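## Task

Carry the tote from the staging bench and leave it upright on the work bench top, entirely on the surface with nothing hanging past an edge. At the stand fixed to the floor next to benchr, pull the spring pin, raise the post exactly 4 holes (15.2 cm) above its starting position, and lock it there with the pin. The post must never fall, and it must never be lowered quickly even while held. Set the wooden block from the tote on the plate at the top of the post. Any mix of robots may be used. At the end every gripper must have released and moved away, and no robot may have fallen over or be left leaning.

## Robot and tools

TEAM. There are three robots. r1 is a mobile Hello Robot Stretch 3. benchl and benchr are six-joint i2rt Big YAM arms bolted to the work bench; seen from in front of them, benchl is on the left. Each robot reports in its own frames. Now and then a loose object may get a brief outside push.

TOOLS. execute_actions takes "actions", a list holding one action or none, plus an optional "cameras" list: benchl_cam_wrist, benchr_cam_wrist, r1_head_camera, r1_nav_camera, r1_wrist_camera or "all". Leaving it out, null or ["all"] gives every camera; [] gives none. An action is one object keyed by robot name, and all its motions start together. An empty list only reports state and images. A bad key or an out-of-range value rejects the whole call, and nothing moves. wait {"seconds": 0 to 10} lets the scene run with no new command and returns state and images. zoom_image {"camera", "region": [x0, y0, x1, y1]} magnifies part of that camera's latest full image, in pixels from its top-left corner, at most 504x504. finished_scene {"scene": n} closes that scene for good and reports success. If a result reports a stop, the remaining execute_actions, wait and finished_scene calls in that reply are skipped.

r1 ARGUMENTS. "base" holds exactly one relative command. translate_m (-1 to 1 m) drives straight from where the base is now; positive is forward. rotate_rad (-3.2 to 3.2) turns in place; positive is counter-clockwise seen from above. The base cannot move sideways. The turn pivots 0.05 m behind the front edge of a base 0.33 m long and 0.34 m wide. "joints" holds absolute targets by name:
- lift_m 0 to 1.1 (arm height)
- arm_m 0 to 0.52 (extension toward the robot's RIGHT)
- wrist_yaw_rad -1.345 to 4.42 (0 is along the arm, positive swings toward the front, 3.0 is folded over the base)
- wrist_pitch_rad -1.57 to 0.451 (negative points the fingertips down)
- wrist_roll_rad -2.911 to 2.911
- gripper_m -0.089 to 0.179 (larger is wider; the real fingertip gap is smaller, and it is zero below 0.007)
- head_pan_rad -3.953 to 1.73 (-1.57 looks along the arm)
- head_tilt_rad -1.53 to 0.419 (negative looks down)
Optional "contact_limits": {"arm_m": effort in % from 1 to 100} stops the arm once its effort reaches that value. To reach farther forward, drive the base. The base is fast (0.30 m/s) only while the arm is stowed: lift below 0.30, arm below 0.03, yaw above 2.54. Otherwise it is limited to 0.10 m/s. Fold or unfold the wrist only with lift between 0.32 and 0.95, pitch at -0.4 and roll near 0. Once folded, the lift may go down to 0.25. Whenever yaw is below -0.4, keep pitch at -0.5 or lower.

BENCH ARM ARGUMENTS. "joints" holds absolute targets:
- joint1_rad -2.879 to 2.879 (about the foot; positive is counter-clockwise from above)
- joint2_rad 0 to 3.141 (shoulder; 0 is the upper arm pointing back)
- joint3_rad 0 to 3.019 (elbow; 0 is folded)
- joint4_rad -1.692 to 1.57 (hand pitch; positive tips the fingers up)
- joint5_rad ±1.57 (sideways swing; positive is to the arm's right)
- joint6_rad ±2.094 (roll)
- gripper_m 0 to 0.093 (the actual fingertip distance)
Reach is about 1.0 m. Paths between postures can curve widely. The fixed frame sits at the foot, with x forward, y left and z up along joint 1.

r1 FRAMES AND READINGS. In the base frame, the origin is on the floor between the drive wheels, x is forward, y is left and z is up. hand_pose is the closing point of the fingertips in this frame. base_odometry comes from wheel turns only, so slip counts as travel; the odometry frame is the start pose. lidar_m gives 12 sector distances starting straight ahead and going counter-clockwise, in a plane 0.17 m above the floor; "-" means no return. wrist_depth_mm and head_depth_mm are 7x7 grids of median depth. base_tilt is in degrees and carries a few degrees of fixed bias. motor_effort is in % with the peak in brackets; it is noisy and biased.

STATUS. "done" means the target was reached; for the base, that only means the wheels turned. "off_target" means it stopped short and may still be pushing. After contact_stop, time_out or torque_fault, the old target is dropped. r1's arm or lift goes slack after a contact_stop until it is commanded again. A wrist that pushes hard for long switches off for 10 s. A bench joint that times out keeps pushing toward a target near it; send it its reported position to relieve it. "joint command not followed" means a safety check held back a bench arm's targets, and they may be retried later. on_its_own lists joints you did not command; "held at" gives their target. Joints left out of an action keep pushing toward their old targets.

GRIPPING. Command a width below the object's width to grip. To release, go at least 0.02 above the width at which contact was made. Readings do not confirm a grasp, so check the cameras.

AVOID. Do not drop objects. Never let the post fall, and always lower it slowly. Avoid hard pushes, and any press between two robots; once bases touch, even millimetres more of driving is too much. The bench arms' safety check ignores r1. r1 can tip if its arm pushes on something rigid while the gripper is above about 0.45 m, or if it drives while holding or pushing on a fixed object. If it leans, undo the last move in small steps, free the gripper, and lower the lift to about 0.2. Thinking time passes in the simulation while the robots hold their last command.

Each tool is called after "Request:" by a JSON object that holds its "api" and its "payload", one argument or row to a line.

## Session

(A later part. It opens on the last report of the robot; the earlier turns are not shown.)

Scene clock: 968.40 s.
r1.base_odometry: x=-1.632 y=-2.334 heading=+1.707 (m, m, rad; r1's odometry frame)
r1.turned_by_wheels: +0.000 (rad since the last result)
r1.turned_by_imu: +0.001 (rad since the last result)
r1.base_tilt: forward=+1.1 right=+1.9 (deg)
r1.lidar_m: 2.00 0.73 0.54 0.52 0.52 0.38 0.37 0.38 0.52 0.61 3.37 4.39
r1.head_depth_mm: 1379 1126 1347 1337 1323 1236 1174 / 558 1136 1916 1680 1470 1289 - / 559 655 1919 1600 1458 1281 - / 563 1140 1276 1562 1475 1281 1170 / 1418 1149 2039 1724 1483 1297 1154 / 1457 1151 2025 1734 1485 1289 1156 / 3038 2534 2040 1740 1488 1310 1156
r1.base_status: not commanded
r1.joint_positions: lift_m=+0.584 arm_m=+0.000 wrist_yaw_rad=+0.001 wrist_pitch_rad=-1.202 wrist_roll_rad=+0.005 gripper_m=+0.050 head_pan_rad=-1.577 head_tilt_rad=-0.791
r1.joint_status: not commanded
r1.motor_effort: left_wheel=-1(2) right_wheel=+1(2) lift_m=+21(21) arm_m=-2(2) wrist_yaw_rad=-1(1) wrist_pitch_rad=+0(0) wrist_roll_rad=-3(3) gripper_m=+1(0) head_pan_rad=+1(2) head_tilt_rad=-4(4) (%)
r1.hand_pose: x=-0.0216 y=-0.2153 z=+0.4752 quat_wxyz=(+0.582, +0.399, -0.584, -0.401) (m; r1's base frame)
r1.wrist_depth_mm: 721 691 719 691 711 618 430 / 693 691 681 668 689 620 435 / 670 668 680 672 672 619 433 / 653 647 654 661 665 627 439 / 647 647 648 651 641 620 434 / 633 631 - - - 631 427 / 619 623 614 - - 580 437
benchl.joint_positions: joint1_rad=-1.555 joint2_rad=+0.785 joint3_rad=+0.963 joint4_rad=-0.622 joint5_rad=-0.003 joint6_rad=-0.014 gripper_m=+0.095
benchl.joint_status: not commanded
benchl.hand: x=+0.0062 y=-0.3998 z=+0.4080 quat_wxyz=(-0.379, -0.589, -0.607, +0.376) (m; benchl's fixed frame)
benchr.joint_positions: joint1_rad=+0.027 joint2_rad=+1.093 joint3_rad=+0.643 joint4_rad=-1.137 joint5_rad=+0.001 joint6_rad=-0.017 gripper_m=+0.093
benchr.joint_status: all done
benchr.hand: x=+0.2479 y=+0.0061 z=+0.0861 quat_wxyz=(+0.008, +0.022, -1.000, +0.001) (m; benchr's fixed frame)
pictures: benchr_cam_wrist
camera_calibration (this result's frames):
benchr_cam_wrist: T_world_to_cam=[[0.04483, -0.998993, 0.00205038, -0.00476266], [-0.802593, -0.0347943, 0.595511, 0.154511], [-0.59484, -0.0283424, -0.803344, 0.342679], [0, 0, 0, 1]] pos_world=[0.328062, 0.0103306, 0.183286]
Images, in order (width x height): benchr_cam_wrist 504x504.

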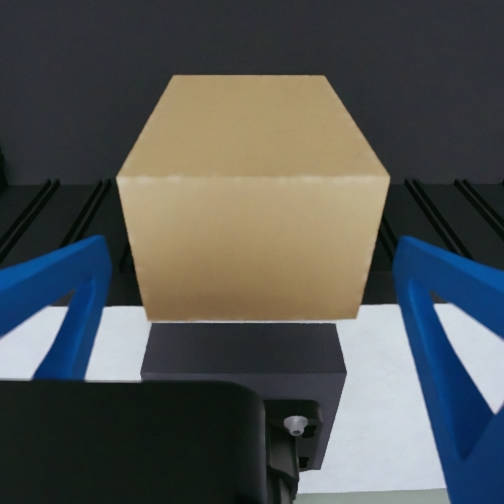

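Request:
{"api": "execute_actions", "payload": {
  "actions": [
    {"benchr":{"joints":{"joint2_rad":1.18,"joint3_rad":0.55,"joint4_rad":-0.92}}}
  ],
  "cameras": ["benchr_cam_wrist"]
}}

Request:
{"api": "execute_actions", "payload": {
  "actions": [
    {"benchr":{"joints":{"gripper_m":0.05}}}
  ],
  "cameras": []
}}

Request:
{"api": "execute_actions", "payload": {
  "actions": [
    {"benchr":{"joints":{"joint2_rad":1.0,"joint3_rad":0.78,"joint4_rad":-1.33}}}
  ],
  "cameras": ["benchr_cam_wrist"]
}}

Scene clock: 978.63 s.
r1.base_odometry: x=-1.632 y=-2.334 heading=+1.707 (m, m, rad; r1's odometry frame)
r1.turned_by_wheels: +0.000 (rad since the last result)
r1.turned_by_imu: +0.001 (rad since the last result)
r1.base_tilt: forward=+1.1 right=+2.0 (deg)
r1.lidar_m: 1.99 0.74 0.54 0.52 0.52 0.38 0.37 0.38 0.52 0.61 3.36 4.42
r1.head_depth_mm: 1371 1126 1337 1335 1330 1238 1180 / 557 1126 1939 1681 1477 1286 - / 559 651 1912 1594 1452 1277 - / 561 1141 1279 1558 1478 1274 1165 / 1396 1145 2027 1736 1490 1290 1148 / 1449 1146 2023 1742 1471 1295 1155 / 3008 2531 2036 1754 1484 1303 1160
r1.base_status: not commanded
r1.joint_positions: lift_m=+0.584 arm_m=+0.000 wrist_yaw_rad=+0.001 wrist_pitch_rad=-1.202 wrist_roll_rad=+0.005 gripper_m=+0.050 head_pan_rad=-1.577 head_tilt_rad=-0.791
r1.joint_status: not commanded
r1.motor_effort: left_wheel=-1(2) right_wheel=+1(2) lift_m=+21(21) arm_m=-2(2) wrist_yaw_rad=-1(1) wrist_pitch_rad=+0(1) wrist_roll_rad=-3(3) gripper_m=+0(0) head_pan_rad=+1(1) head_tilt_rad=-4(4) (%)
r1.hand_pose: x=-0.0216 y=-0.2153 z=+0.4752 quat_wxyz=(+0.582, +0.399, -0.584, -0.401) (m; r1's base frame)
r1.wrist_depth_mm: 715 693 711 673 694 624 430 / 688 679 683 683 682 628 437 / 674 683 671 672 668 618 431 / 648 658 657 659 650 636 437 / 642 648 636 645 650 632 437 / 623 627 - - - 614 433 / 609 603 611 - - 581 437
benchl.joint_positions: joint1_rad=-1.555 joint2_rad=+0.785 joint3_rad=+0.963 joint4_rad=-0.622 joint5_rad=-0.003 joint6_rad=-0.014 gripper_m=+0.095
benchl.joint_status: not commanded
benchl.hand: x=+0.0062 y=-0.3998 z=+0.4080 quat_wxyz=(-0.379, -0.589, -0.607, +0.376) (m; benchl's fixed frame)
benchr.joint_positions: joint1_rad=+0.027 joint2_rad=+1.182 joint3_rad=+0.543 joint4_rad=-0.937 joint5_rad=+0.001 joint6_rad=-0.017 gripper_m=+0.093
benchr.joint_status: all done
benchr.hand: x=+0.2466 y=+0.0061 z=+0.0333 quat_wxyz=(+0.002, +0.022, -1.000, +0.001) (m; benchr's fixed frame)
pictures: benchr_cam_wrist
camera_calibration (this result's frames):
benchr_cam_wrist: T_world_to_cam=[[0.0448046, -0.998993, 0.00225585, -0.00463252], [-0.809576, -0.0349861, 0.585971, 0.186954], [-0.585302, -0.0280805, -0.810329, 0.297377], [0, 0, 0, 1]] pos_world=[0.325616, 0.0102634, 0.131434]
Images, in order (width x height): benchr_cam_wrist 504x504.

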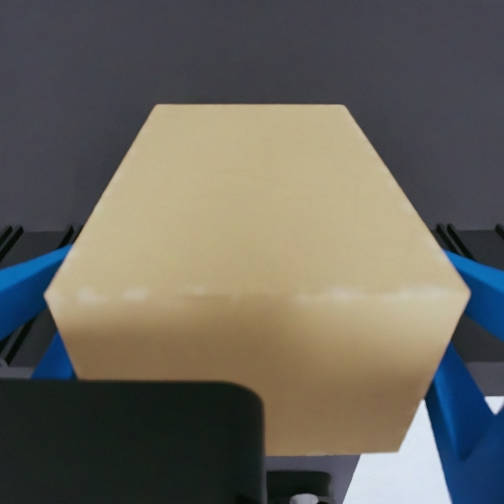

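Scene clock: 979.20 s.
r1.base_odometry: x=-1.632 y=-2.334 heading=+1.707 (m, m, rad; r1's odometry frame)
r1.turned_by_wheels: +0.000 (rad since the last result)
r1.turned_by_imu: +0.000 (rad since the last result)
r1.base_tilt: forward=+1.1 right=+1.8 (deg)
r1.lidar_m: 1.99 0.74 0.54 0.52 0.52 0.38 0.37 0.38 0.52 0.61 3.38 4.42
r1.head_depth_mm: 1358 1124 1336 1341 1336 1245 1187 / 557 1132 1924 1678 1469 1287 - / 560 652 1922 1597 1446 1278 - / 563 1147 1267 1552 1471 1274 1167 / 1386 1152 2009 1735 1481 1293 1149 / 1466 1150 2055 1736 1480 1294 1158 / 2993 2538 2037 1755 1487 1297 1157
r1.base_status: not commanded
r1.joint_positions: lift_m=+0.584 arm_m=+0.000 wrist_yaw_rad=+0.001 wrist_pitch_rad=-1.202 wrist_roll_rad=+0.005 gripper_m=+0.050 head_pan_rad=-1.577 head_tilt_rad=-0.791
r1.joint_status: not commanded
r1.motor_effort: left_wheel=-2(2) right_wheel=+1(2) lift_m=+20(21) arm_m=-2(2) wrist_yaw_rad=-1(1) wrist_pitch_rad=+0(0) wrist_roll_rad=-3(3) gripper_m=+0(0) head_pan_rad=+2(3) head_tilt_rad=-4(4) (%)
r1.hand_pose: x=-0.0216 y=-0.2153 z=+0.4752 quat_wxyz=(+0.582, +0.399, -0.584, -0.401) (m; r1's base frame)
r1.wrist_depth_mm: 697 697 707 691 709 621 433 / 674 677 684 669 682 623 432 / 664 677 675 678 679 623 437 / 648 650 649 658 675 622 436 / 647 644 639 644 659 629 434 / 611 623 - - - 629 436 / 616 617 607 - - 582 436
benchl.joint_positions: joint1_rad=-1.555 joint2_rad=+0.785 joint3_rad=+0.963 joint4_rad=-0.622 joint5_rad=-0.003 joint6_rad=-0.014 gripper_m=+0.095
benchl.joint_status: not commanded
benchl.hand: x=+0.0062 y=-0.3998 z=+0.4080 quat_wxyz=(-0.379, -0.589, -0.607, +0.376) (m; benchl's fixed frame)
benchr.joint_positions: joint1_rad=+0.027 joint2_rad=+1.182 joint3_rad=+0.543 joint4_rad=-0.935 joint5_rad=+0.001 joint6_rad=-0.017 gripper_m=+0.080
benchr.joint_status: gripper_m off_target (ended at +0.080, target +0.050)
benchr.hand: x=+0.2470 y=+0.0061 z=+0.0333 quat_wxyz=(+0.001, +0.022, -1.000, +0.001) (m; benchr's fixed frame)
pictures: none
No camera images: the call's "cameras" was empty. Leave "cameras" out to get every camera's image.

Scene clock: 980.30 s.
r1.base_odometry: x=-1.632 y=-2.334 heading=+1.707 (m, m, rad; r1's odometry frame)
r1.turned_by_wheels: +0.000 (rad since the last result)
r1.turned_by_imu: +0.000 (rad since the last result)
r1.base_tilt: forward=+1.2 right=+1.9 (deg)
r1.lidar_m: 2.00 0.74 0.54 0.52 0.52 0.38 0.37 0.38 0.52 0.61 3.37 4.41
r1.head_depth_mm: 1374 1124 1349 1346 1324 1237 1173 / 558 1133 1920 1691 1467 1287 - / 559 651 1892 1595 1438 1274 - / 564 1139 1273 1556 1477 1287 1164 / 1396 1148 2021 1739 1474 1304 1148 / 1464 1153 2048 1735 1484 1299 1159 / 2997 2521 2037 1727 1494 1308 1156
r1.base_status: not commanded
r1.joint_positions: lift_m=+0.584 arm_m=+0.000 wrist_yaw_rad=+0.001 wrist_pitch_rad=-1.202 wrist_roll_rad=+0.005 gripper_m=+0.050 head_pan_rad=-1.577 head_tilt_rad=-0.791
r1.joint_status: not commanded
r1.motor_effort: left_wheel=-2(2) right_wheel=+1(1) lift_m=+21(21) arm_m=-2(2) wrist_yaw_rad=-1(1) wrist_pitch_rad=+0(0) wrist_roll_rad=-3(3) gripper_m=+1(0) head_pan_rad=+3(1) head_tilt_rad=-5(5) (%)
r1.hand_pose: x=-0.0216 y=-0.2153 z=+0.4752 quat_wxyz=(+0.582, +0.399, -0.584, -0.401) (m; r1's base frame)
r1.wrist_depth_mm: 709 702 713 684 692 617 431 / 671 689 688 692 696 628 437 / 671 678 666 660 673 623 434 / 644 647 653 647 649 615 435 / 649 639 632 643 648 633 433 / 626 635 - - - 619 434 / 611 617 616 - - 597 435
benchl.joint_positions: joint1_rad=-1.555 joint2_rad=+0.785 joint3_rad=+0.963 joint4_rad=-0.622 joint5_rad=-0.003 joint6_rad=-0.014 gripper_m=+0.095
benchl.joint_status: not commanded
benchl.hand: x=+0.0062 y=-0.3998 z=+0.4080 quat_wxyz=(-0.379, -0.589, -0.607, +0.376) (m; benchl's fixed frame)
benchr.joint_positions: joint1_rad=+0.027 joint2_rad=+0.995 joint3_rad=+0.754 joint4_rad=-1.314 joint5_rad=+0.001 joint6_rad=-0.017 gripper_m=+0.080
benchr.joint_status: all done
benchr.hand: x=+0.2473 y=+0.0061 z=+0.1483 quat_wxyz=(-0.008, +0.022, -1.000, +0.001) (m; benchr's fixed frame)
pictures: benchr_cam_wrist
camera_calibration (this result's frames):
benchr_cam_wrist: T_world_to_cam=[[0.0443744, -0.999012, 0.00260027, -0.00484748], [-0.821267, -0.034997, 0.56947, 0.125436], [-0.568816, -0.0274054, -0.822008, 0.388565], [0, 0, 0, 1]] pos_world=[0.324253, 0.010196, 0.247984]
Images, in order (width x height): benchr_cam_wrist 504x504.

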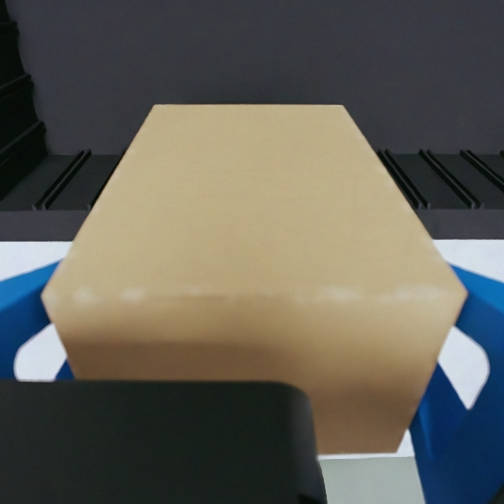

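Request:
{"api": "execute_actions", "payload": {
  "actions": [
    {"benchr":{"joints":{"joint3_rad":1.35,"joint4_rad":-0.6,"joint2_rad":1.1}},"r1":{"joints":{"head_tilt_rad":-0.35}}}
  ],
  "cameras": []
}}

Request:
{"api": "execute_actions", "payload": {
  "actions": [
    {"benchr":{"joints":{"joint1_rad":0.8,"joint2_rad":1.59,"joint3_rad":1.35,"joint4_rad":0.28}}}
  ],
  "cameras": []
}}

Request:
{"api": "execute_actions", "payload": {
  "actions": [
    {"benchr":{"joints":{"joint1_rad":1.52}}}
  ],
  "cameras": ["benchr_cam_wrist","r1_head_camera"]
}}

Scene clock: 1000.57 s.
r1.base_odometry: x=-1.632 y=-2.334 heading=+1.707 (m, m, rad; r1's odometry frame)
r1.turned_by_wheels: +0.000 (rad since the last result)
r1.turned_by_imu: +0.001 (rad since the last result)
r1.base_tilt: forward=+1.1 right=+1.8 (deg)
r1.lidar_m: 2.00 0.74 0.54 0.52 0.52 0.38 0.37 0.38 0.52 0.61 3.36 4.42
r1.head_depth_mm: 1398 1376 1361 1300 1118 1338 1330 / 2273 1785 1959 1302 1174 1722 1397 / 2800 1967 1885 649 1076 1656 1373 / 2853 2978 3157 707 1178 1309 1377 / 2821 2997 3172 1313 1180 1770 1391 / 2885 3001 3257 1393 1185 1768 1404 / 2887 3036 3274 3282 2114 1764 1435
r1.base_status: not commanded
r1.joint_positions: lift_m=+0.584 arm_m=+0.000 wrist_yaw_rad=+0.001 wrist_pitch_rad=-1.202 wrist_roll_rad=+0.005 gripper_m=+0.050 head_pan_rad=-1.577 head_tilt_rad=-0.359
r1.joint_status: all done
r1.motor_effort: left_wheel=-1(2) right_wheel=+2(2) lift_m=+21(21) arm_m=-3(2) wrist_yaw_rad=-1(1) wrist_pitch_rad=+0(0) wrist_roll_rad=-3(3) gripper_m=+0(0) head_pan_rad=+2(3) head_tilt_rad=+4(29) (%)
r1.hand_pose: x=-0.0216 y=-0.2153 z=+0.4752 quat_wxyz=(+0.582, +0.399, -0.584, -0.401) (m; r1's base frame)
r1.wrist_depth_mm: 704 712 699 702 710 623 432 / 680 678 679 683 689 621 433 / 685 676 676 671 671 624 436 / 665 669 651 654 663 625 430 / 643 637 648 647 641 617 429 / 622 632 - - - 618 432 / 606 617 615 - - 583 437
benchl.joint_positions: joint1_rad=-1.555 joint2_rad=+0.785 joint3_rad=+0.963 joint4_rad=-0.622 joint5_rad=-0.003 joint6_rad=-0.014 gripper_m=+0.095
benchl.joint_status: not commanded
benchl.hand: x=+0.0062 y=-0.3998 z=+0.4080 quat_wxyz=(-0.379, -0.589, -0.607, +0.376) (m; benchl's fixed frame)
benchr.joint_positions: joint1_rad=+0.027 joint2_rad=+1.101 joint3_rad=+1.305 joint4_rad=-0.642 joint5_rad=+0.001 joint6_rad=-0.017 gripper_m=+0.080
benchr.joint_status: all done
benchr.hand: x=+0.5076 y=+0.0133 z=+0.4717 quat_wxyz=(-0.536, +0.018, -0.844, -0.002) (m; benchr's fixed frame)
pictures: none
No camera images: the call's "cameras" was empty. Leave "cameras" out to get every camera's image.

Scene clock: 1002.27 s.
r1.base_odometry: x=-1.632 y=-2.334 heading=+1.707 (m, m, rad; r1's odometry frame)
r1.turned_by_wheels: +0.000 (rad since the last result)
r1.turned_by_imu: +0.000 (rad since the last result)
r1.base_tilt: forward=+1.0 right=+1.9 (deg)
r1.lidar_m: 2.00 0.74 0.54 0.52 0.52 0.38 0.37 0.38 0.52 0.61 3.36 4.42
r1.head_depth_mm: 1394 1381 1352 1292 1114 1340 1324 / 2275 2290 2112 1302 1171 1738 1394 / 2843 1953 1336 648 1065 1646 1374 / 2824 2983 3123 708 1173 1304 1380 / 2823 2946 3117 1319 1180 1761 1387 / 2888 2982 3260 1388 1180 1751 1403 / 2843 3008 3299 3346 2111 1778 1440
r1.base_status: not commanded
r1.joint_positions: lift_m=+0.584 arm_m=+0.000 wrist_yaw_rad=+0.001 wrist_pitch_rad=-1.202 wrist_roll_rad=+0.005 gripper_m=+0.050 head_pan_rad=-1.577 head_tilt_rad=-0.359
r1.joint_status: not commanded
r1.motor_effort: left_wheel=-2(1) right_wheel=+2(1) lift_m=+21(21) arm_m=-2(2) wrist_yaw_rad=-1(1) wrist_pitch_rad=+0(0) wrist_roll_rad=-3(3) gripper_m=+0(0) head_pan_rad=+2(2) head_tilt_rad=+4(4) (%)
r1.hand_pose: x=-0.0216 y=-0.2153 z=+0.4752 quat_wxyz=(+0.582, +0.399, -0.584, -0.401) (m; r1's base frame)
r1.wrist_depth_mm: 696 696 692 692 712 614 438 / 677 696 708 690 698 621 431 / 676 669 671 667 673 631 432 / 643 668 657 655 646 618 434 / 634 640 644 637 632 614 438 / 625 628 - - - 626 435 / 604 607 627 - - 583 433
benchl.joint_positions: joint1_rad=-1.555 joint2_rad=+0.785 joint3_rad=+0.963 joint4_rad=-0.622 joint5_rad=-0.003 joint6_rad=-0.014 gripper_m=+0.095
benchl.joint_status: not commanded
benchl.hand: x=+0.0062 y=-0.3998 z=+0.4080 quat_wxyz=(-0.379, -0.589, -0.607, +0.376) (m; benchl's fixed frame)
benchr.joint_positions: joint1_rad=+0.804 joint2_rad=+1.603 joint3_rad=+1.305 joint4_rad=+0.239 joint5_rad=-0.002 joint6_rad=-0.017 gripper_m=+0.080
benchr.joint_status: all done
benchr.hand: x=+0.4944 y=+0.5132 z=+0.3802 quat_wxyz=(-0.633, +0.291, -0.667, -0.264) (m; benchr's fixed frame)
pictures: none
No camera images: the call's "cameras" was empty. Leave "cameras" out to get every camera's image.

Scene clock: 1003.83 s.
r1.base_odometry: x=-1.632 y=-2.334 heading=+1.707 (m, m, rad; r1's odometry frame)
r1.turned_by_wheels: +0.000 (rad since the last result)
r1.turned_by_imu: +0.000 (rad since the last result)
r1.base_tilt: forward=+1.1 right=+1.9 (deg)
r1.lidar_m: 2.00 0.74 0.54 0.52 0.52 0.38 0.37 0.38 0.52 0.61 3.36 4.40
r1.head_depth_mm: 1394 1379 1367 1311 1115 1342 1322 / 2292 2250 1770 1311 1175 1754 1397 / 2809 1103 609 612 1069 1646 1355 / 2860 2991 3191 708 1174 1311 1380 / 2877 3012 3132 1310 1181 1771 1400 / 2830 3040 3281 1391 1182 1756 1404 / 2833 3022 3288 3275 2106 1769 1450
r1.base_status: not commanded
r1.joint_positions: lift_m=+0.584 arm_m=+0.000 wrist_yaw_rad=+0.001 wrist_pitch_rad=-1.202 wrist_roll_rad=+0.005 gripper_m=+0.050 head_pan_rad=-1.577 head_tilt_rad=-0.359
r1.joint_status: not commanded
r1.motor_effort: left_wheel=-1(1) right_wheel=+2(1) lift_m=+21(21) arm_m=-2(2) wrist_yaw_rad=-1(1) wrist_pitch_rad=+0(0) wrist_roll_rad=-3(3) gripper_m=+1(1) head_pan_rad=+2(2) head_tilt_rad=+5(4) (%)
r1.hand_pose: x=-0.0216 y=-0.2153 z=+0.4752 quat_wxyz=(+0.582, +0.399, -0.584, -0.401) (m; r1's base frame)
r1.wrist_depth_mm: 696 688 705 692 710 620 434 / 694 703 686 673 679 629 436 / 668 669 667 656 673 626 434 / 643 655 667 661 659 618 433 / 627 642 638 641 655 627 433 / 625 626 - - - 625 428 / 611 621 615 - - 582 436
benchl.joint_positions: joint1_rad=-1.555 joint2_rad=+0.785 joint3_rad=+0.963 joint4_rad=-0.622 joint5_rad=-0.003 joint6_rad=-0.014 gripper_m=+0.095
benchl.joint_status: not commanded
benchl.hand: x=+0.0062 y=-0.3998 z=+0.4080 quat_wxyz=(-0.379, -0.589, -0.607, +0.376) (m; benchl's fixed frame)
benchr.joint_positions: joint1_rad=+1.526 joint2_rad=+1.603 joint3_rad=+1.305 joint4_rad=+0.239 joint5_rad=-0.002 joint6_rad=-0.017 gripper_m=+0.080
benchr.joint_status: all done
benchr.hand: x=+0.0321 y=+0.7120 z=+0.3799 quat_wxyz=(-0.499, +0.508, -0.521, -0.470) (m; benchr's fixed frame)
pictures: benchr_cam_wrist, r1_head_camera (sideways: a quarter turn clockwise sets it upright)
camera_calibration (this result's frames):
benchr_cam_wrist: T_world_to_cam=[[0.998942, -0.0427811, 0.0168765, -0.00759441], [-0.0138314, -0.629447, -0.77692, 0.750332], [0.0438603, 0.775865, -0.629373, -0.188818], [0, 0, 0, 1]] pos_world=[0.0262461, 0.618466, 0.46424]
r1_head_camera: T_world_to_cam=[[-0.0137284, 0.383329, -0.92351, 1.22273], [0.999403, 0.034531, -0.000523567, 0.00057075], [0.031689, -0.922966, -0.383574, 0.456341], [0, 0, 0, 1]] pos_world=[0.00175483, -0.047542, 1.30425]
Images, in order (width x height): benchr_cam_wrist 504x504, r1_head_camera 896x504.

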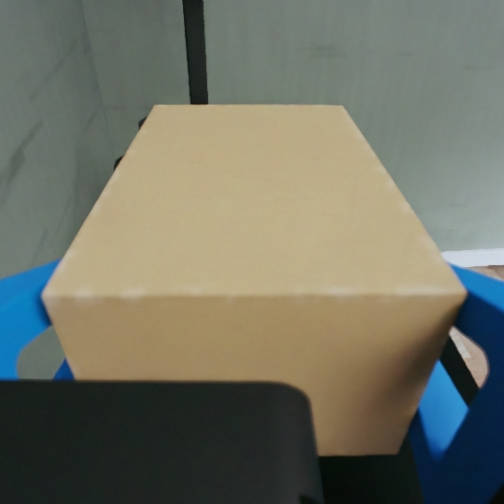

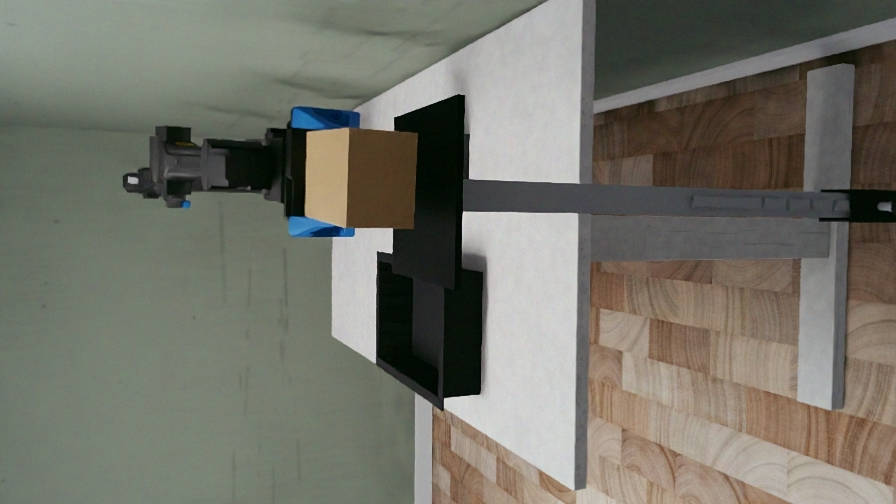

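Request:
{"api": "execute_actions", "payload": {
  "actions": [
    {"benchr":{"joints":{"joint1_rad":1.50,"joint2_rad":1.65,"joint4_rad":0.34}}}
  ],
  "cameras": ["r1_head_camera"]
}}

Request:
{"api": "execute_actions", "payload": {
  "actions": [
    {"benchr":{"joints":{"joint2_rad":1.675}}}
  ],
  "cameras": ["r1_head_camera"]
}}

Scene clock: 1008.90 s.
r1.base_odometry: x=-1.632 y=-2.334 heading=+1.707 (m, m, rad; r1's odometry frame)
r1.turned_by_wheels: +0.000 (rad since the last result)
r1.turned_by_imu: +0.001 (rad since the last result)
r1.base_tilt: forward=+1.1 right=+1.9 (deg)
r1.lidar_m: 2.00 0.74 0.54 0.52 0.52 0.38 0.37 0.38 0.52 0.61 3.35 4.44
r1.head_depth_mm: 1390 1374 1362 1305 1121 1342 1328 / 2314 2263 1956 1298 1175 1733 1394 / 2792 1070 667 567 1070 1639 1355 / 2858 3048 3134 706 1170 1301 1370 / 2852 3031 3182 1316 1177 1764 1398 / 2827 3094 3254 1386 1183 1778 1410 / 2860 3010 3272 3318 2112 1776 1429
r1.base_status: not commanded
r1.joint_positions: lift_m=+0.584 arm_m=+0.000 wrist_yaw_rad=+0.001 wrist_pitch_rad=-1.202 wrist_roll_rad=+0.005 gripper_m=+0.050 head_pan_rad=-1.577 head_tilt_rad=-0.359
r1.joint_status: not commanded
r1.motor_effort: left_wheel=-1(2) right_wheel=+1(2) lift_m=+20(21) arm_m=-2(2) wrist_yaw_rad=-1(1) wrist_pitch_rad=+0(0) wrist_roll_rad=-3(3) gripper_m=+1(0) head_pan_rad=+3(2) head_tilt_rad=+5(4) (%)
r1.hand_pose: x=-0.0216 y=-0.2153 z=+0.4752 quat_wxyz=(+0.582, +0.399, -0.584, -0.401) (m; r1's base frame)
r1.wrist_depth_mm: 691 699 702 682 712 623 430 / 678 684 668 678 685 630 434 / 660 666 660 671 682 617 435 / 654 673 660 664 664 621 436 / 642 630 639 649 650 626 436 / 637 631 - - - 630 442 / 616 618 615 - - 574 434
benchl.joint_positions: joint1_rad=-1.555 joint2_rad=+0.785 joint3_rad=+0.963 joint4_rad=-0.622 joint5_rad=-0.003 joint6_rad=-0.014 gripper_m=+0.095
benchl.joint_status: not commanded
benchl.hand: x=+0.0062 y=-0.3998 z=+0.4080 quat_wxyz=(-0.379, -0.589, -0.607, +0.376) (m; benchl's fixed frame)
benchr.joint_positions: joint1_rad=+1.511 joint2_rad=+1.659 joint3_rad=+1.305 joint4_rad=+0.295 joint5_rad=-0.002 joint6_rad=-0.016 gripper_m=+0.080
benchr.joint_status: all done
benchr.hand: x=+0.0438 y=+0.7254 z=+0.3547 quat_wxyz=(-0.503, +0.504, -0.525, -0.467) (m; benchr's fixed frame)
pictures: r1_head_camera (sideways: a quarter turn clockwise sets it upright)
camera_calibration (this result's frames):
r1_head_camera: T_world_to_cam=[[-0.0137285, 0.383326, -0.923511, 1.22274], [0.999403, 0.034531, -0.000523711, 0.000570937], [0.031689, -0.922968, -0.383571, 0.456336], [0, 0, 0, 1]] pos_world=[0.00175483, -0.047542, 1.30425]
Images, in order (width x height): r1_head_camera 896x504.

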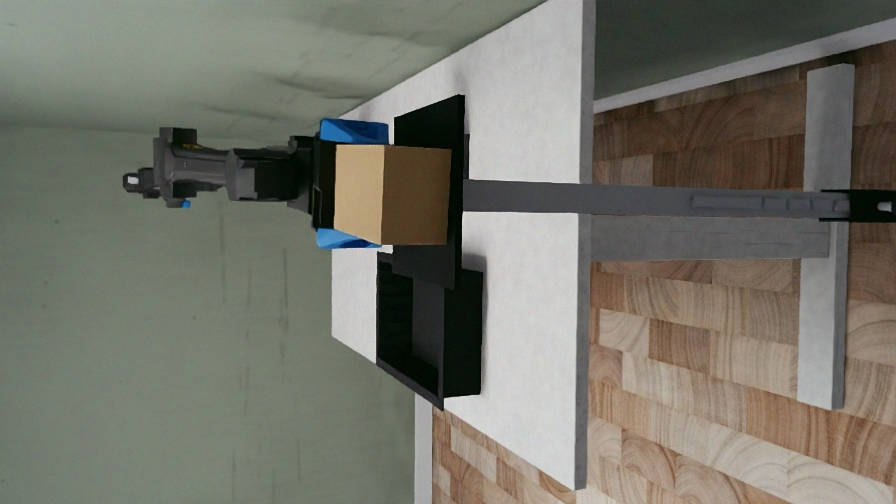

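Scene clock: 1009.43 s.
r1.base_odometry: x=-1.632 y=-2.334 heading=+1.707 (m, m, rad; r1's odometry frame)
r1.turned_by_wheels: +0.000 (rad since the last result)
r1.turned_by_imu: +0.000 (rad since the last result)
r1.base_tilt: forward=+1.0 right=+2.0 (deg)
r1.lidar_m: 1.99 0.74 0.54 0.52 0.52 0.38 0.37 0.38 0.52 0.61 3.36 4.41
r1.head_depth_mm: 1398 1378 1359 1300 1117 1349 1327 / 2283 2237 1958 1296 1174 1728 1391 / 2799 1084 668 568 1060 1630 1365 / 2850 3027 3206 705 1171 1304 1385 / 2808 2984 3155 1309 1176 1783 1397 / 2868 3034 3245 1396 1184 1761 1397 / 2859 3056 3247 3287 2095 1779 1430
r1.base_status: not commanded
r1.joint_positions: lift_m=+0.584 arm_m=+0.000 wrist_yaw_rad=+0.001 wrist_pitch_rad=-1.202 wrist_roll_rad=+0.005 gripper_m=+0.050 head_pan_rad=-1.577 head_tilt_rad=-0.359
r1.joint_status: not commanded
r1.motor_effort: left_wheel=-1(2) right_wheel=+1(1) lift_m=+20(21) arm_m=-2(2) wrist_yaw_rad=-1(1) wrist_pitch_rad=+0(1) wrist_roll_rad=-3(3) gripper_m=-1(1) head_pan_rad=+2(2) head_tilt_rad=+4(4) (%)
r1.hand_pose: x=-0.0216 y=-0.2153 z=+0.4752 quat_wxyz=(+0.582, +0.399, -0.584, -0.401) (m; r1's base frame)
r1.wrist_depth_mm: 698 705 698 702 717 630 428 / 676 678 673 674 677 638 432 / 673 680 675 668 657 626 434 / 656 660 655 650 670 629 437 / 625 650 633 638 644 623 434 / 628 633 - - - 635 433 / 623 617 613 - - 587 436
benchl.joint_positions: joint1_rad=-1.555 joint2_rad=+0.785 joint3_rad=+0.963 joint4_rad=-0.622 joint5_rad=-0.003 joint6_rad=-0.014 gripper_m=+0.095
benchl.joint_status: not commanded
benchl.hand: x=+0.0062 y=-0.3998 z=+0.4080 quat_wxyz=(-0.379, -0.589, -0.607, +0.376) (m; benchl's fixed frame)
benchr.joint_positions: joint1_rad=+1.511 joint2_rad=+1.661 joint3_rad=+1.305 joint4_rad=+0.300 joint5_rad=-0.002 joint6_rad=-0.016 gripper_m=+0.080
benchr.joint_status: all done
benchr.hand: x=+0.0438 y=+0.7260 z=+0.3540 quat_wxyz=(-0.503, +0.503, -0.525, -0.467) (m; benchr's fixed frame)
pictures: r1_head_camera (sideways: a quarter turn clockwise sets it upright)
camera_calibration (this result's frames):
r1_head_camera: T_world_to_cam=[[-0.0137285, 0.383325, -0.923511, 1.22274], [0.999403, 0.0345311, -0.000523722, 0.000570951], [0.0316891, -0.922968, -0.383571, 0.456336], [0, 0, 0, 1]] pos_world=[0.00175484, -0.047542, 1.30425]
Images, in order (width x height): r1_head_camera 896x504.

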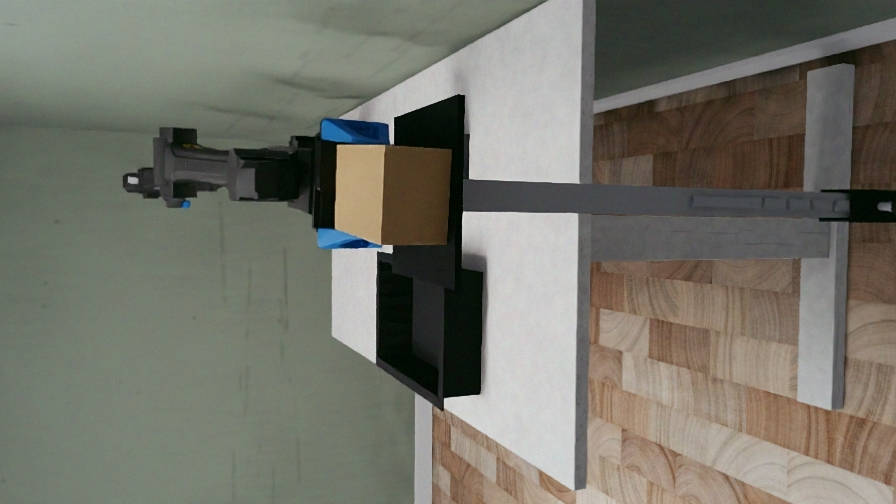

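Request:
{"api": "execute_actions", "payload": {
  "actions": [
    {"benchr":{"joints":{"gripper_m":0.093,"joint2_rad":1.655}}}
  ],
  "cameras": []
}}

Request:
{"api": "execute_actions", "payload": {
  "actions": [
    {"benchr":{"joints":{"joint2_rad":1.47,"joint3_rad":1.11,"joint4_rad":0.35}}}
  ],
  "cameras": []
}}

Request:
{"api": "execute_actions", "payload": {
  "actions": [
    {"benchr":{"joints":{"joint2_rad":1.0,"joint3_rad":0.8,"joint4_rad":0.0}}}
  ],
  "cameras": ["r1_head_camera","benchr_cam_wrist"]
}}

Scene clock: 1017.80 s.
r1.base_odometry: x=-1.632 y=-2.334 heading=+1.707 (m, m, rad; r1's odometry frame)
r1.turned_by_wheels: +0.000 (rad since the last result)
r1.turned_by_imu: +0.001 (rad since the last result)
r1.base_tilt: forward=+1.0 right=+1.9 (deg)
r1.lidar_m: 2.00 0.73 0.54 0.52 0.52 0.38 0.37 0.38 0.52 0.61 3.35 4.42
r1.head_depth_mm: 1389 1385 1365 1299 1119 1337 1328 / 2306 2235 1961 1296 1179 1745 1405 / 2828 1067 692 566 1073 1644 1362 / 2806 3016 2346 707 1174 1304 1380 / 2841 3033 3179 1316 1182 1763 1395 / 2833 3067 3222 1389 1179 1753 1410 / 2860 3043 3311 3339 2135 1775 1444
r1.base_status: not commanded
r1.joint_positions: lift_m=+0.584 arm_m=+0.000 wrist_yaw_rad=+0.001 wrist_pitch_rad=-1.202 wrist_roll_rad=+0.005 gripper_m=+0.050 head_pan_rad=-1.577 head_tilt_rad=-0.359
r1.joint_status: not commanded
r1.motor_effort: left_wheel=-2(2) right_wheel=+1(2) lift_m=+21(21) arm_m=-2(2) wrist_yaw_rad=-1(1) wrist_pitch_rad=+0(0) wrist_roll_rad=-3(3) gripper_m=+0(0) head_pan_rad=+2(2) head_tilt_rad=+4(4) (%)
r1.hand_pose: x=-0.0216 y=-0.2153 z=+0.4752 quat_wxyz=(+0.582, +0.399, -0.584, -0.401) (m; r1's base frame)
r1.wrist_depth_mm: 698 694 699 685 696 623 431 / 687 692 690 688 686 618 431 / 657 675 671 667 668 616 438 / 649 674 655 659 649 625 429 / 634 629 640 645 630 626 437 / 632 620 - - - 626 433 / 614 617 608 - - 592 430
benchl.joint_positions: joint1_rad=-1.555 joint2_rad=+0.785 joint3_rad=+0.963 joint4_rad=-0.622 joint5_rad=-0.003 joint6_rad=-0.014 gripper_m=+0.095
benchl.joint_status: not commanded
benchl.hand: x=+0.0062 y=-0.3998 z=+0.4080 quat_wxyz=(-0.379, -0.589, -0.607, +0.376) (m; benchl's fixed frame)
benchr.joint_positions: joint1_rad=+1.511 joint2_rad=+1.661 joint3_rad=+1.305 joint4_rad=+0.315 joint5_rad=-0.002 joint6_rad=-0.016 gripper_m=+0.093
benchr.joint_status: all done
benchr.hand: x=+0.0438 y=+0.7260 z=+0.3583 quat_wxyz=(-0.507, +0.499, -0.521, -0.471) (m; benchr's fixed frame)
pictures: none
No camera images: the call's "cameras" was empty. Leave "cameras" out to get every camera's image.

Scene clock: 1018.87 s.
r1.base_odometry: x=-1.632 y=-2.334 heading=+1.707 (m, m, rad; r1's odometry frame)
r1.turned_by_wheels: +0.000 (rad since the last result)
r1.turned_by_imu: +0.000 (rad since the last result)
r1.base_tilt: forward=+1.1 right=+1.9 (deg)
r1.lidar_m: 2.00 0.74 0.54 0.52 0.52 0.38 0.37 0.38 0.52 0.61 3.35 4.41
r1.head_depth_mm: 1389 1375 1364 1307 1116 1340 1328 / 2316 2217 1953 1301 1183 1726 1395 / 2813 1131 756 566 1063 1650 1357 / 2783 3037 2339 707 1180 1320 1379 / 2845 3033 3143 1314 1175 1753 1403 / 2837 3029 3209 1388 1175 1762 1392 / 2853 3072 3281 3304 2111 1778 1445
r1.base_status: not commanded
r1.joint_positions: lift_m=+0.584 arm_m=+0.000 wrist_yaw_rad=+0.001 wrist_pitch_rad=-1.202 wrist_roll_rad=+0.005 gripper_m=+0.050 head_pan_rad=-1.577 head_tilt_rad=-0.359
r1.joint_status: not commanded
r1.motor_effort: left_wheel=-2(1) right_wheel=+1(1) lift_m=+21(21) arm_m=-2(2) wrist_yaw_rad=-1(1) wrist_pitch_rad=+0(0) wrist_roll_rad=-3(3) gripper_m=-1(1) head_pan_rad=+2(2) head_tilt_rad=+5(5) (%)
r1.hand_pose: x=-0.0216 y=-0.2153 z=+0.4752 quat_wxyz=(+0.582, +0.399, -0.584, -0.401) (m; r1's base frame)
r1.wrist_depth_mm: 687 690 706 698 699 620 435 / 687 696 692 691 693 624 431 / 661 664 657 668 672 618 434 / 654 659 666 658 678 619 436 / 648 646 640 632 645 619 433 / 626 630 - - - 630 437 / 615 607 606 - - 580 439
benchl.joint_positions: joint1_rad=-1.555 joint2_rad=+0.785 joint3_rad=+0.963 joint4_rad=-0.622 joint5_rad=-0.003 joint6_rad=-0.014 gripper_m=+0.095
benchl.joint_status: not commanded
benchl.hand: x=+0.0062 y=-0.3998 z=+0.4080 quat_wxyz=(-0.379, -0.589, -0.607, +0.376) (m; benchl's fixed frame)
benchr.joint_positions: joint1_rad=+1.511 joint2_rad=+1.446 joint3_rad=+1.114 joint4_rad=+0.330 joint5_rad=-0.002 joint6_rad=-0.016 gripper_m=+0.093
benchr.joint_status: all done
benchr.hand: x=+0.0391 y=+0.6481 z=+0.3898 quat_wxyz=(-0.518, +0.490, -0.511, -0.481) (m; benchr's fixed frame)
pictures: none
No camera images: the call's "cameras" was empty. Leave "cameras" out to get every camera's image.

Scene clock: 1020.23 s.
r1.base_odometry: x=-1.632 y=-2.334 heading=+1.707 (m, m, rad; r1's odometry frame)
r1.turned_by_wheels: +0.000 (rad since the last result)
r1.turned_by_imu: +0.000 (rad since the last result)
r1.base_tilt: forward=+1.1 right=+1.9 (deg)
r1.lidar_m: 2.00 0.73 0.54 0.52 0.52 0.38 0.37 0.38 0.52 0.61 3.35 4.44
r1.head_depth_mm: 1394 1371 1361 1308 1117 1334 1334 / 2270 2241 1955 1297 1174 1739 1388 / 2838 1937 910 563 1068 1646 1362 / 2847 2962 2369 707 1169 1306 1371 / 2850 3061 3199 1314 1175 1759 1390 / 2840 3035 3293 1402 1182 1776 1391 / 2865 3031 3283 3318 2134 1774 1438
r1.base_status: not commanded
r1.joint_positions: lift_m=+0.584 arm_m=+0.000 wrist_yaw_rad=+0.001 wrist_pitch_rad=-1.202 wrist_roll_rad=+0.005 gripper_m=+0.050 head_pan_rad=-1.577 head_tilt_rad=-0.359
r1.joint_status: not commanded
r1.motor_effort: left_wheel=-2(1) right_wheel=+1(1) lift_m=+21(21) arm_m=-2(2) wrist_yaw_rad=-1(1) wrist_pitch_rad=+1(0) wrist_roll_rad=-3(3) gripper_m=+1(1) head_pan_rad=+2(2) head_tilt_rad=+4(4) (%)
r1.hand_pose: x=-0.0216 y=-0.2153 z=+0.4752 quat_wxyz=(+0.582, +0.399, -0.584, -0.401) (m; r1's base frame)
r1.wrist_depth_mm: 696 710 701 708 710 642 431 / 685 695 696 678 685 620 435 / 678 667 666 671 674 632 432 / 644 662 644 653 659 627 433 / 645 639 646 643 647 629 435 / 624 630 - - - 626 434 / 625 613 608 - - 589 434
benchl.joint_positions: joint1_rad=-1.555 joint2_rad=+0.785 joint3_rad=+0.963 joint4_rad=-0.622 joint5_rad=-0.003 joint6_rad=-0.014 gripper_m=+0.095
benchl.joint_status: not commanded
benchl.hand: x=+0.0062 y=-0.3998 z=+0.4080 quat_wxyz=(-0.379, -0.589, -0.607, +0.376) (m; benchl's fixed frame)
benchr.joint_positions: joint1_rad=+1.511 joint2_rad=+0.986 joint3_rad=+0.802 joint4_rad=+0.018 joint5_rad=-0.002 joint6_rad=-0.016 gripper_m=+0.093
benchr.joint_status: all done
benchr.hand: x=+0.0294 y=+0.4866 z=+0.3735 quat_wxyz=(-0.474, +0.528, -0.551, -0.440) (m; benchr's fixed frame)
pictures: benchr_cam_wrist, r1_head_camera (sideways: a quarter turn clockwise sets it upright)
camera_calibration (this result's frames):
benchr_cam_wrist: T_world_to_cam=[[0.998287, -0.0564357, 0.0154303, -0.0072461], [-0.0290948, -0.707671, -0.705943, 0.615464], [0.05076, 0.704285, -0.7081, 0.0461653], [0, 0, 0, 1]] pos_world=[0.0227972, 0.402624, 0.467284]
r1_head_camera: T_world_to_cam=[[-0.0137285, 0.383322, -0.923513, 1.22274], [0.999403, 0.034531, -0.000523873, 0.000571147], [0.031689, -0.922969, -0.383567, 0.456332], [0, 0, 0, 1]] pos_world=[0.00175483, -0.047542, 1.30425]
Images, in order (width x height): benchr_cam_wrist 504x504, r1_head_camera 896x504.

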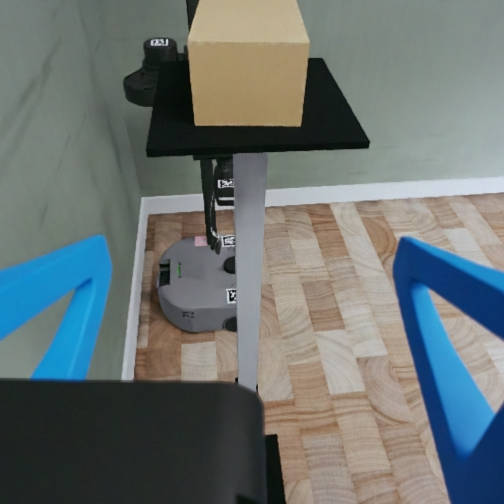

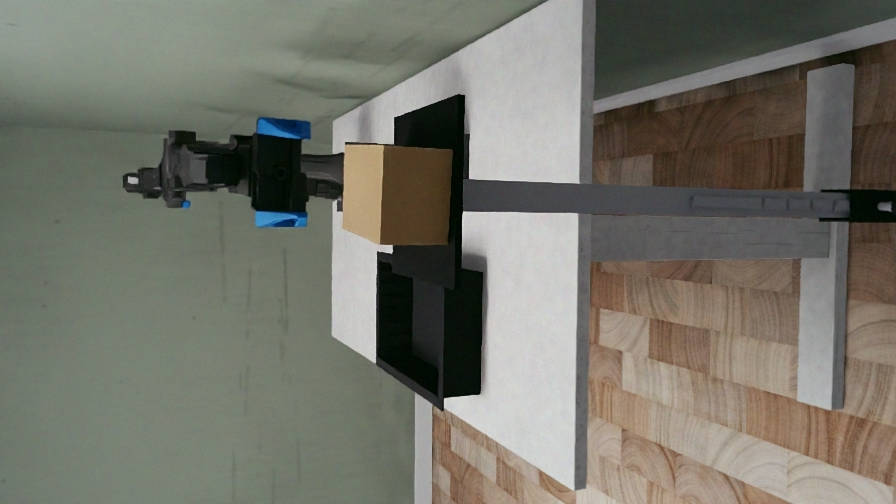

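Request:
{"api": "finished_scene", "payload": {
  "scene": 1
}}

The scene is finished: the task was done.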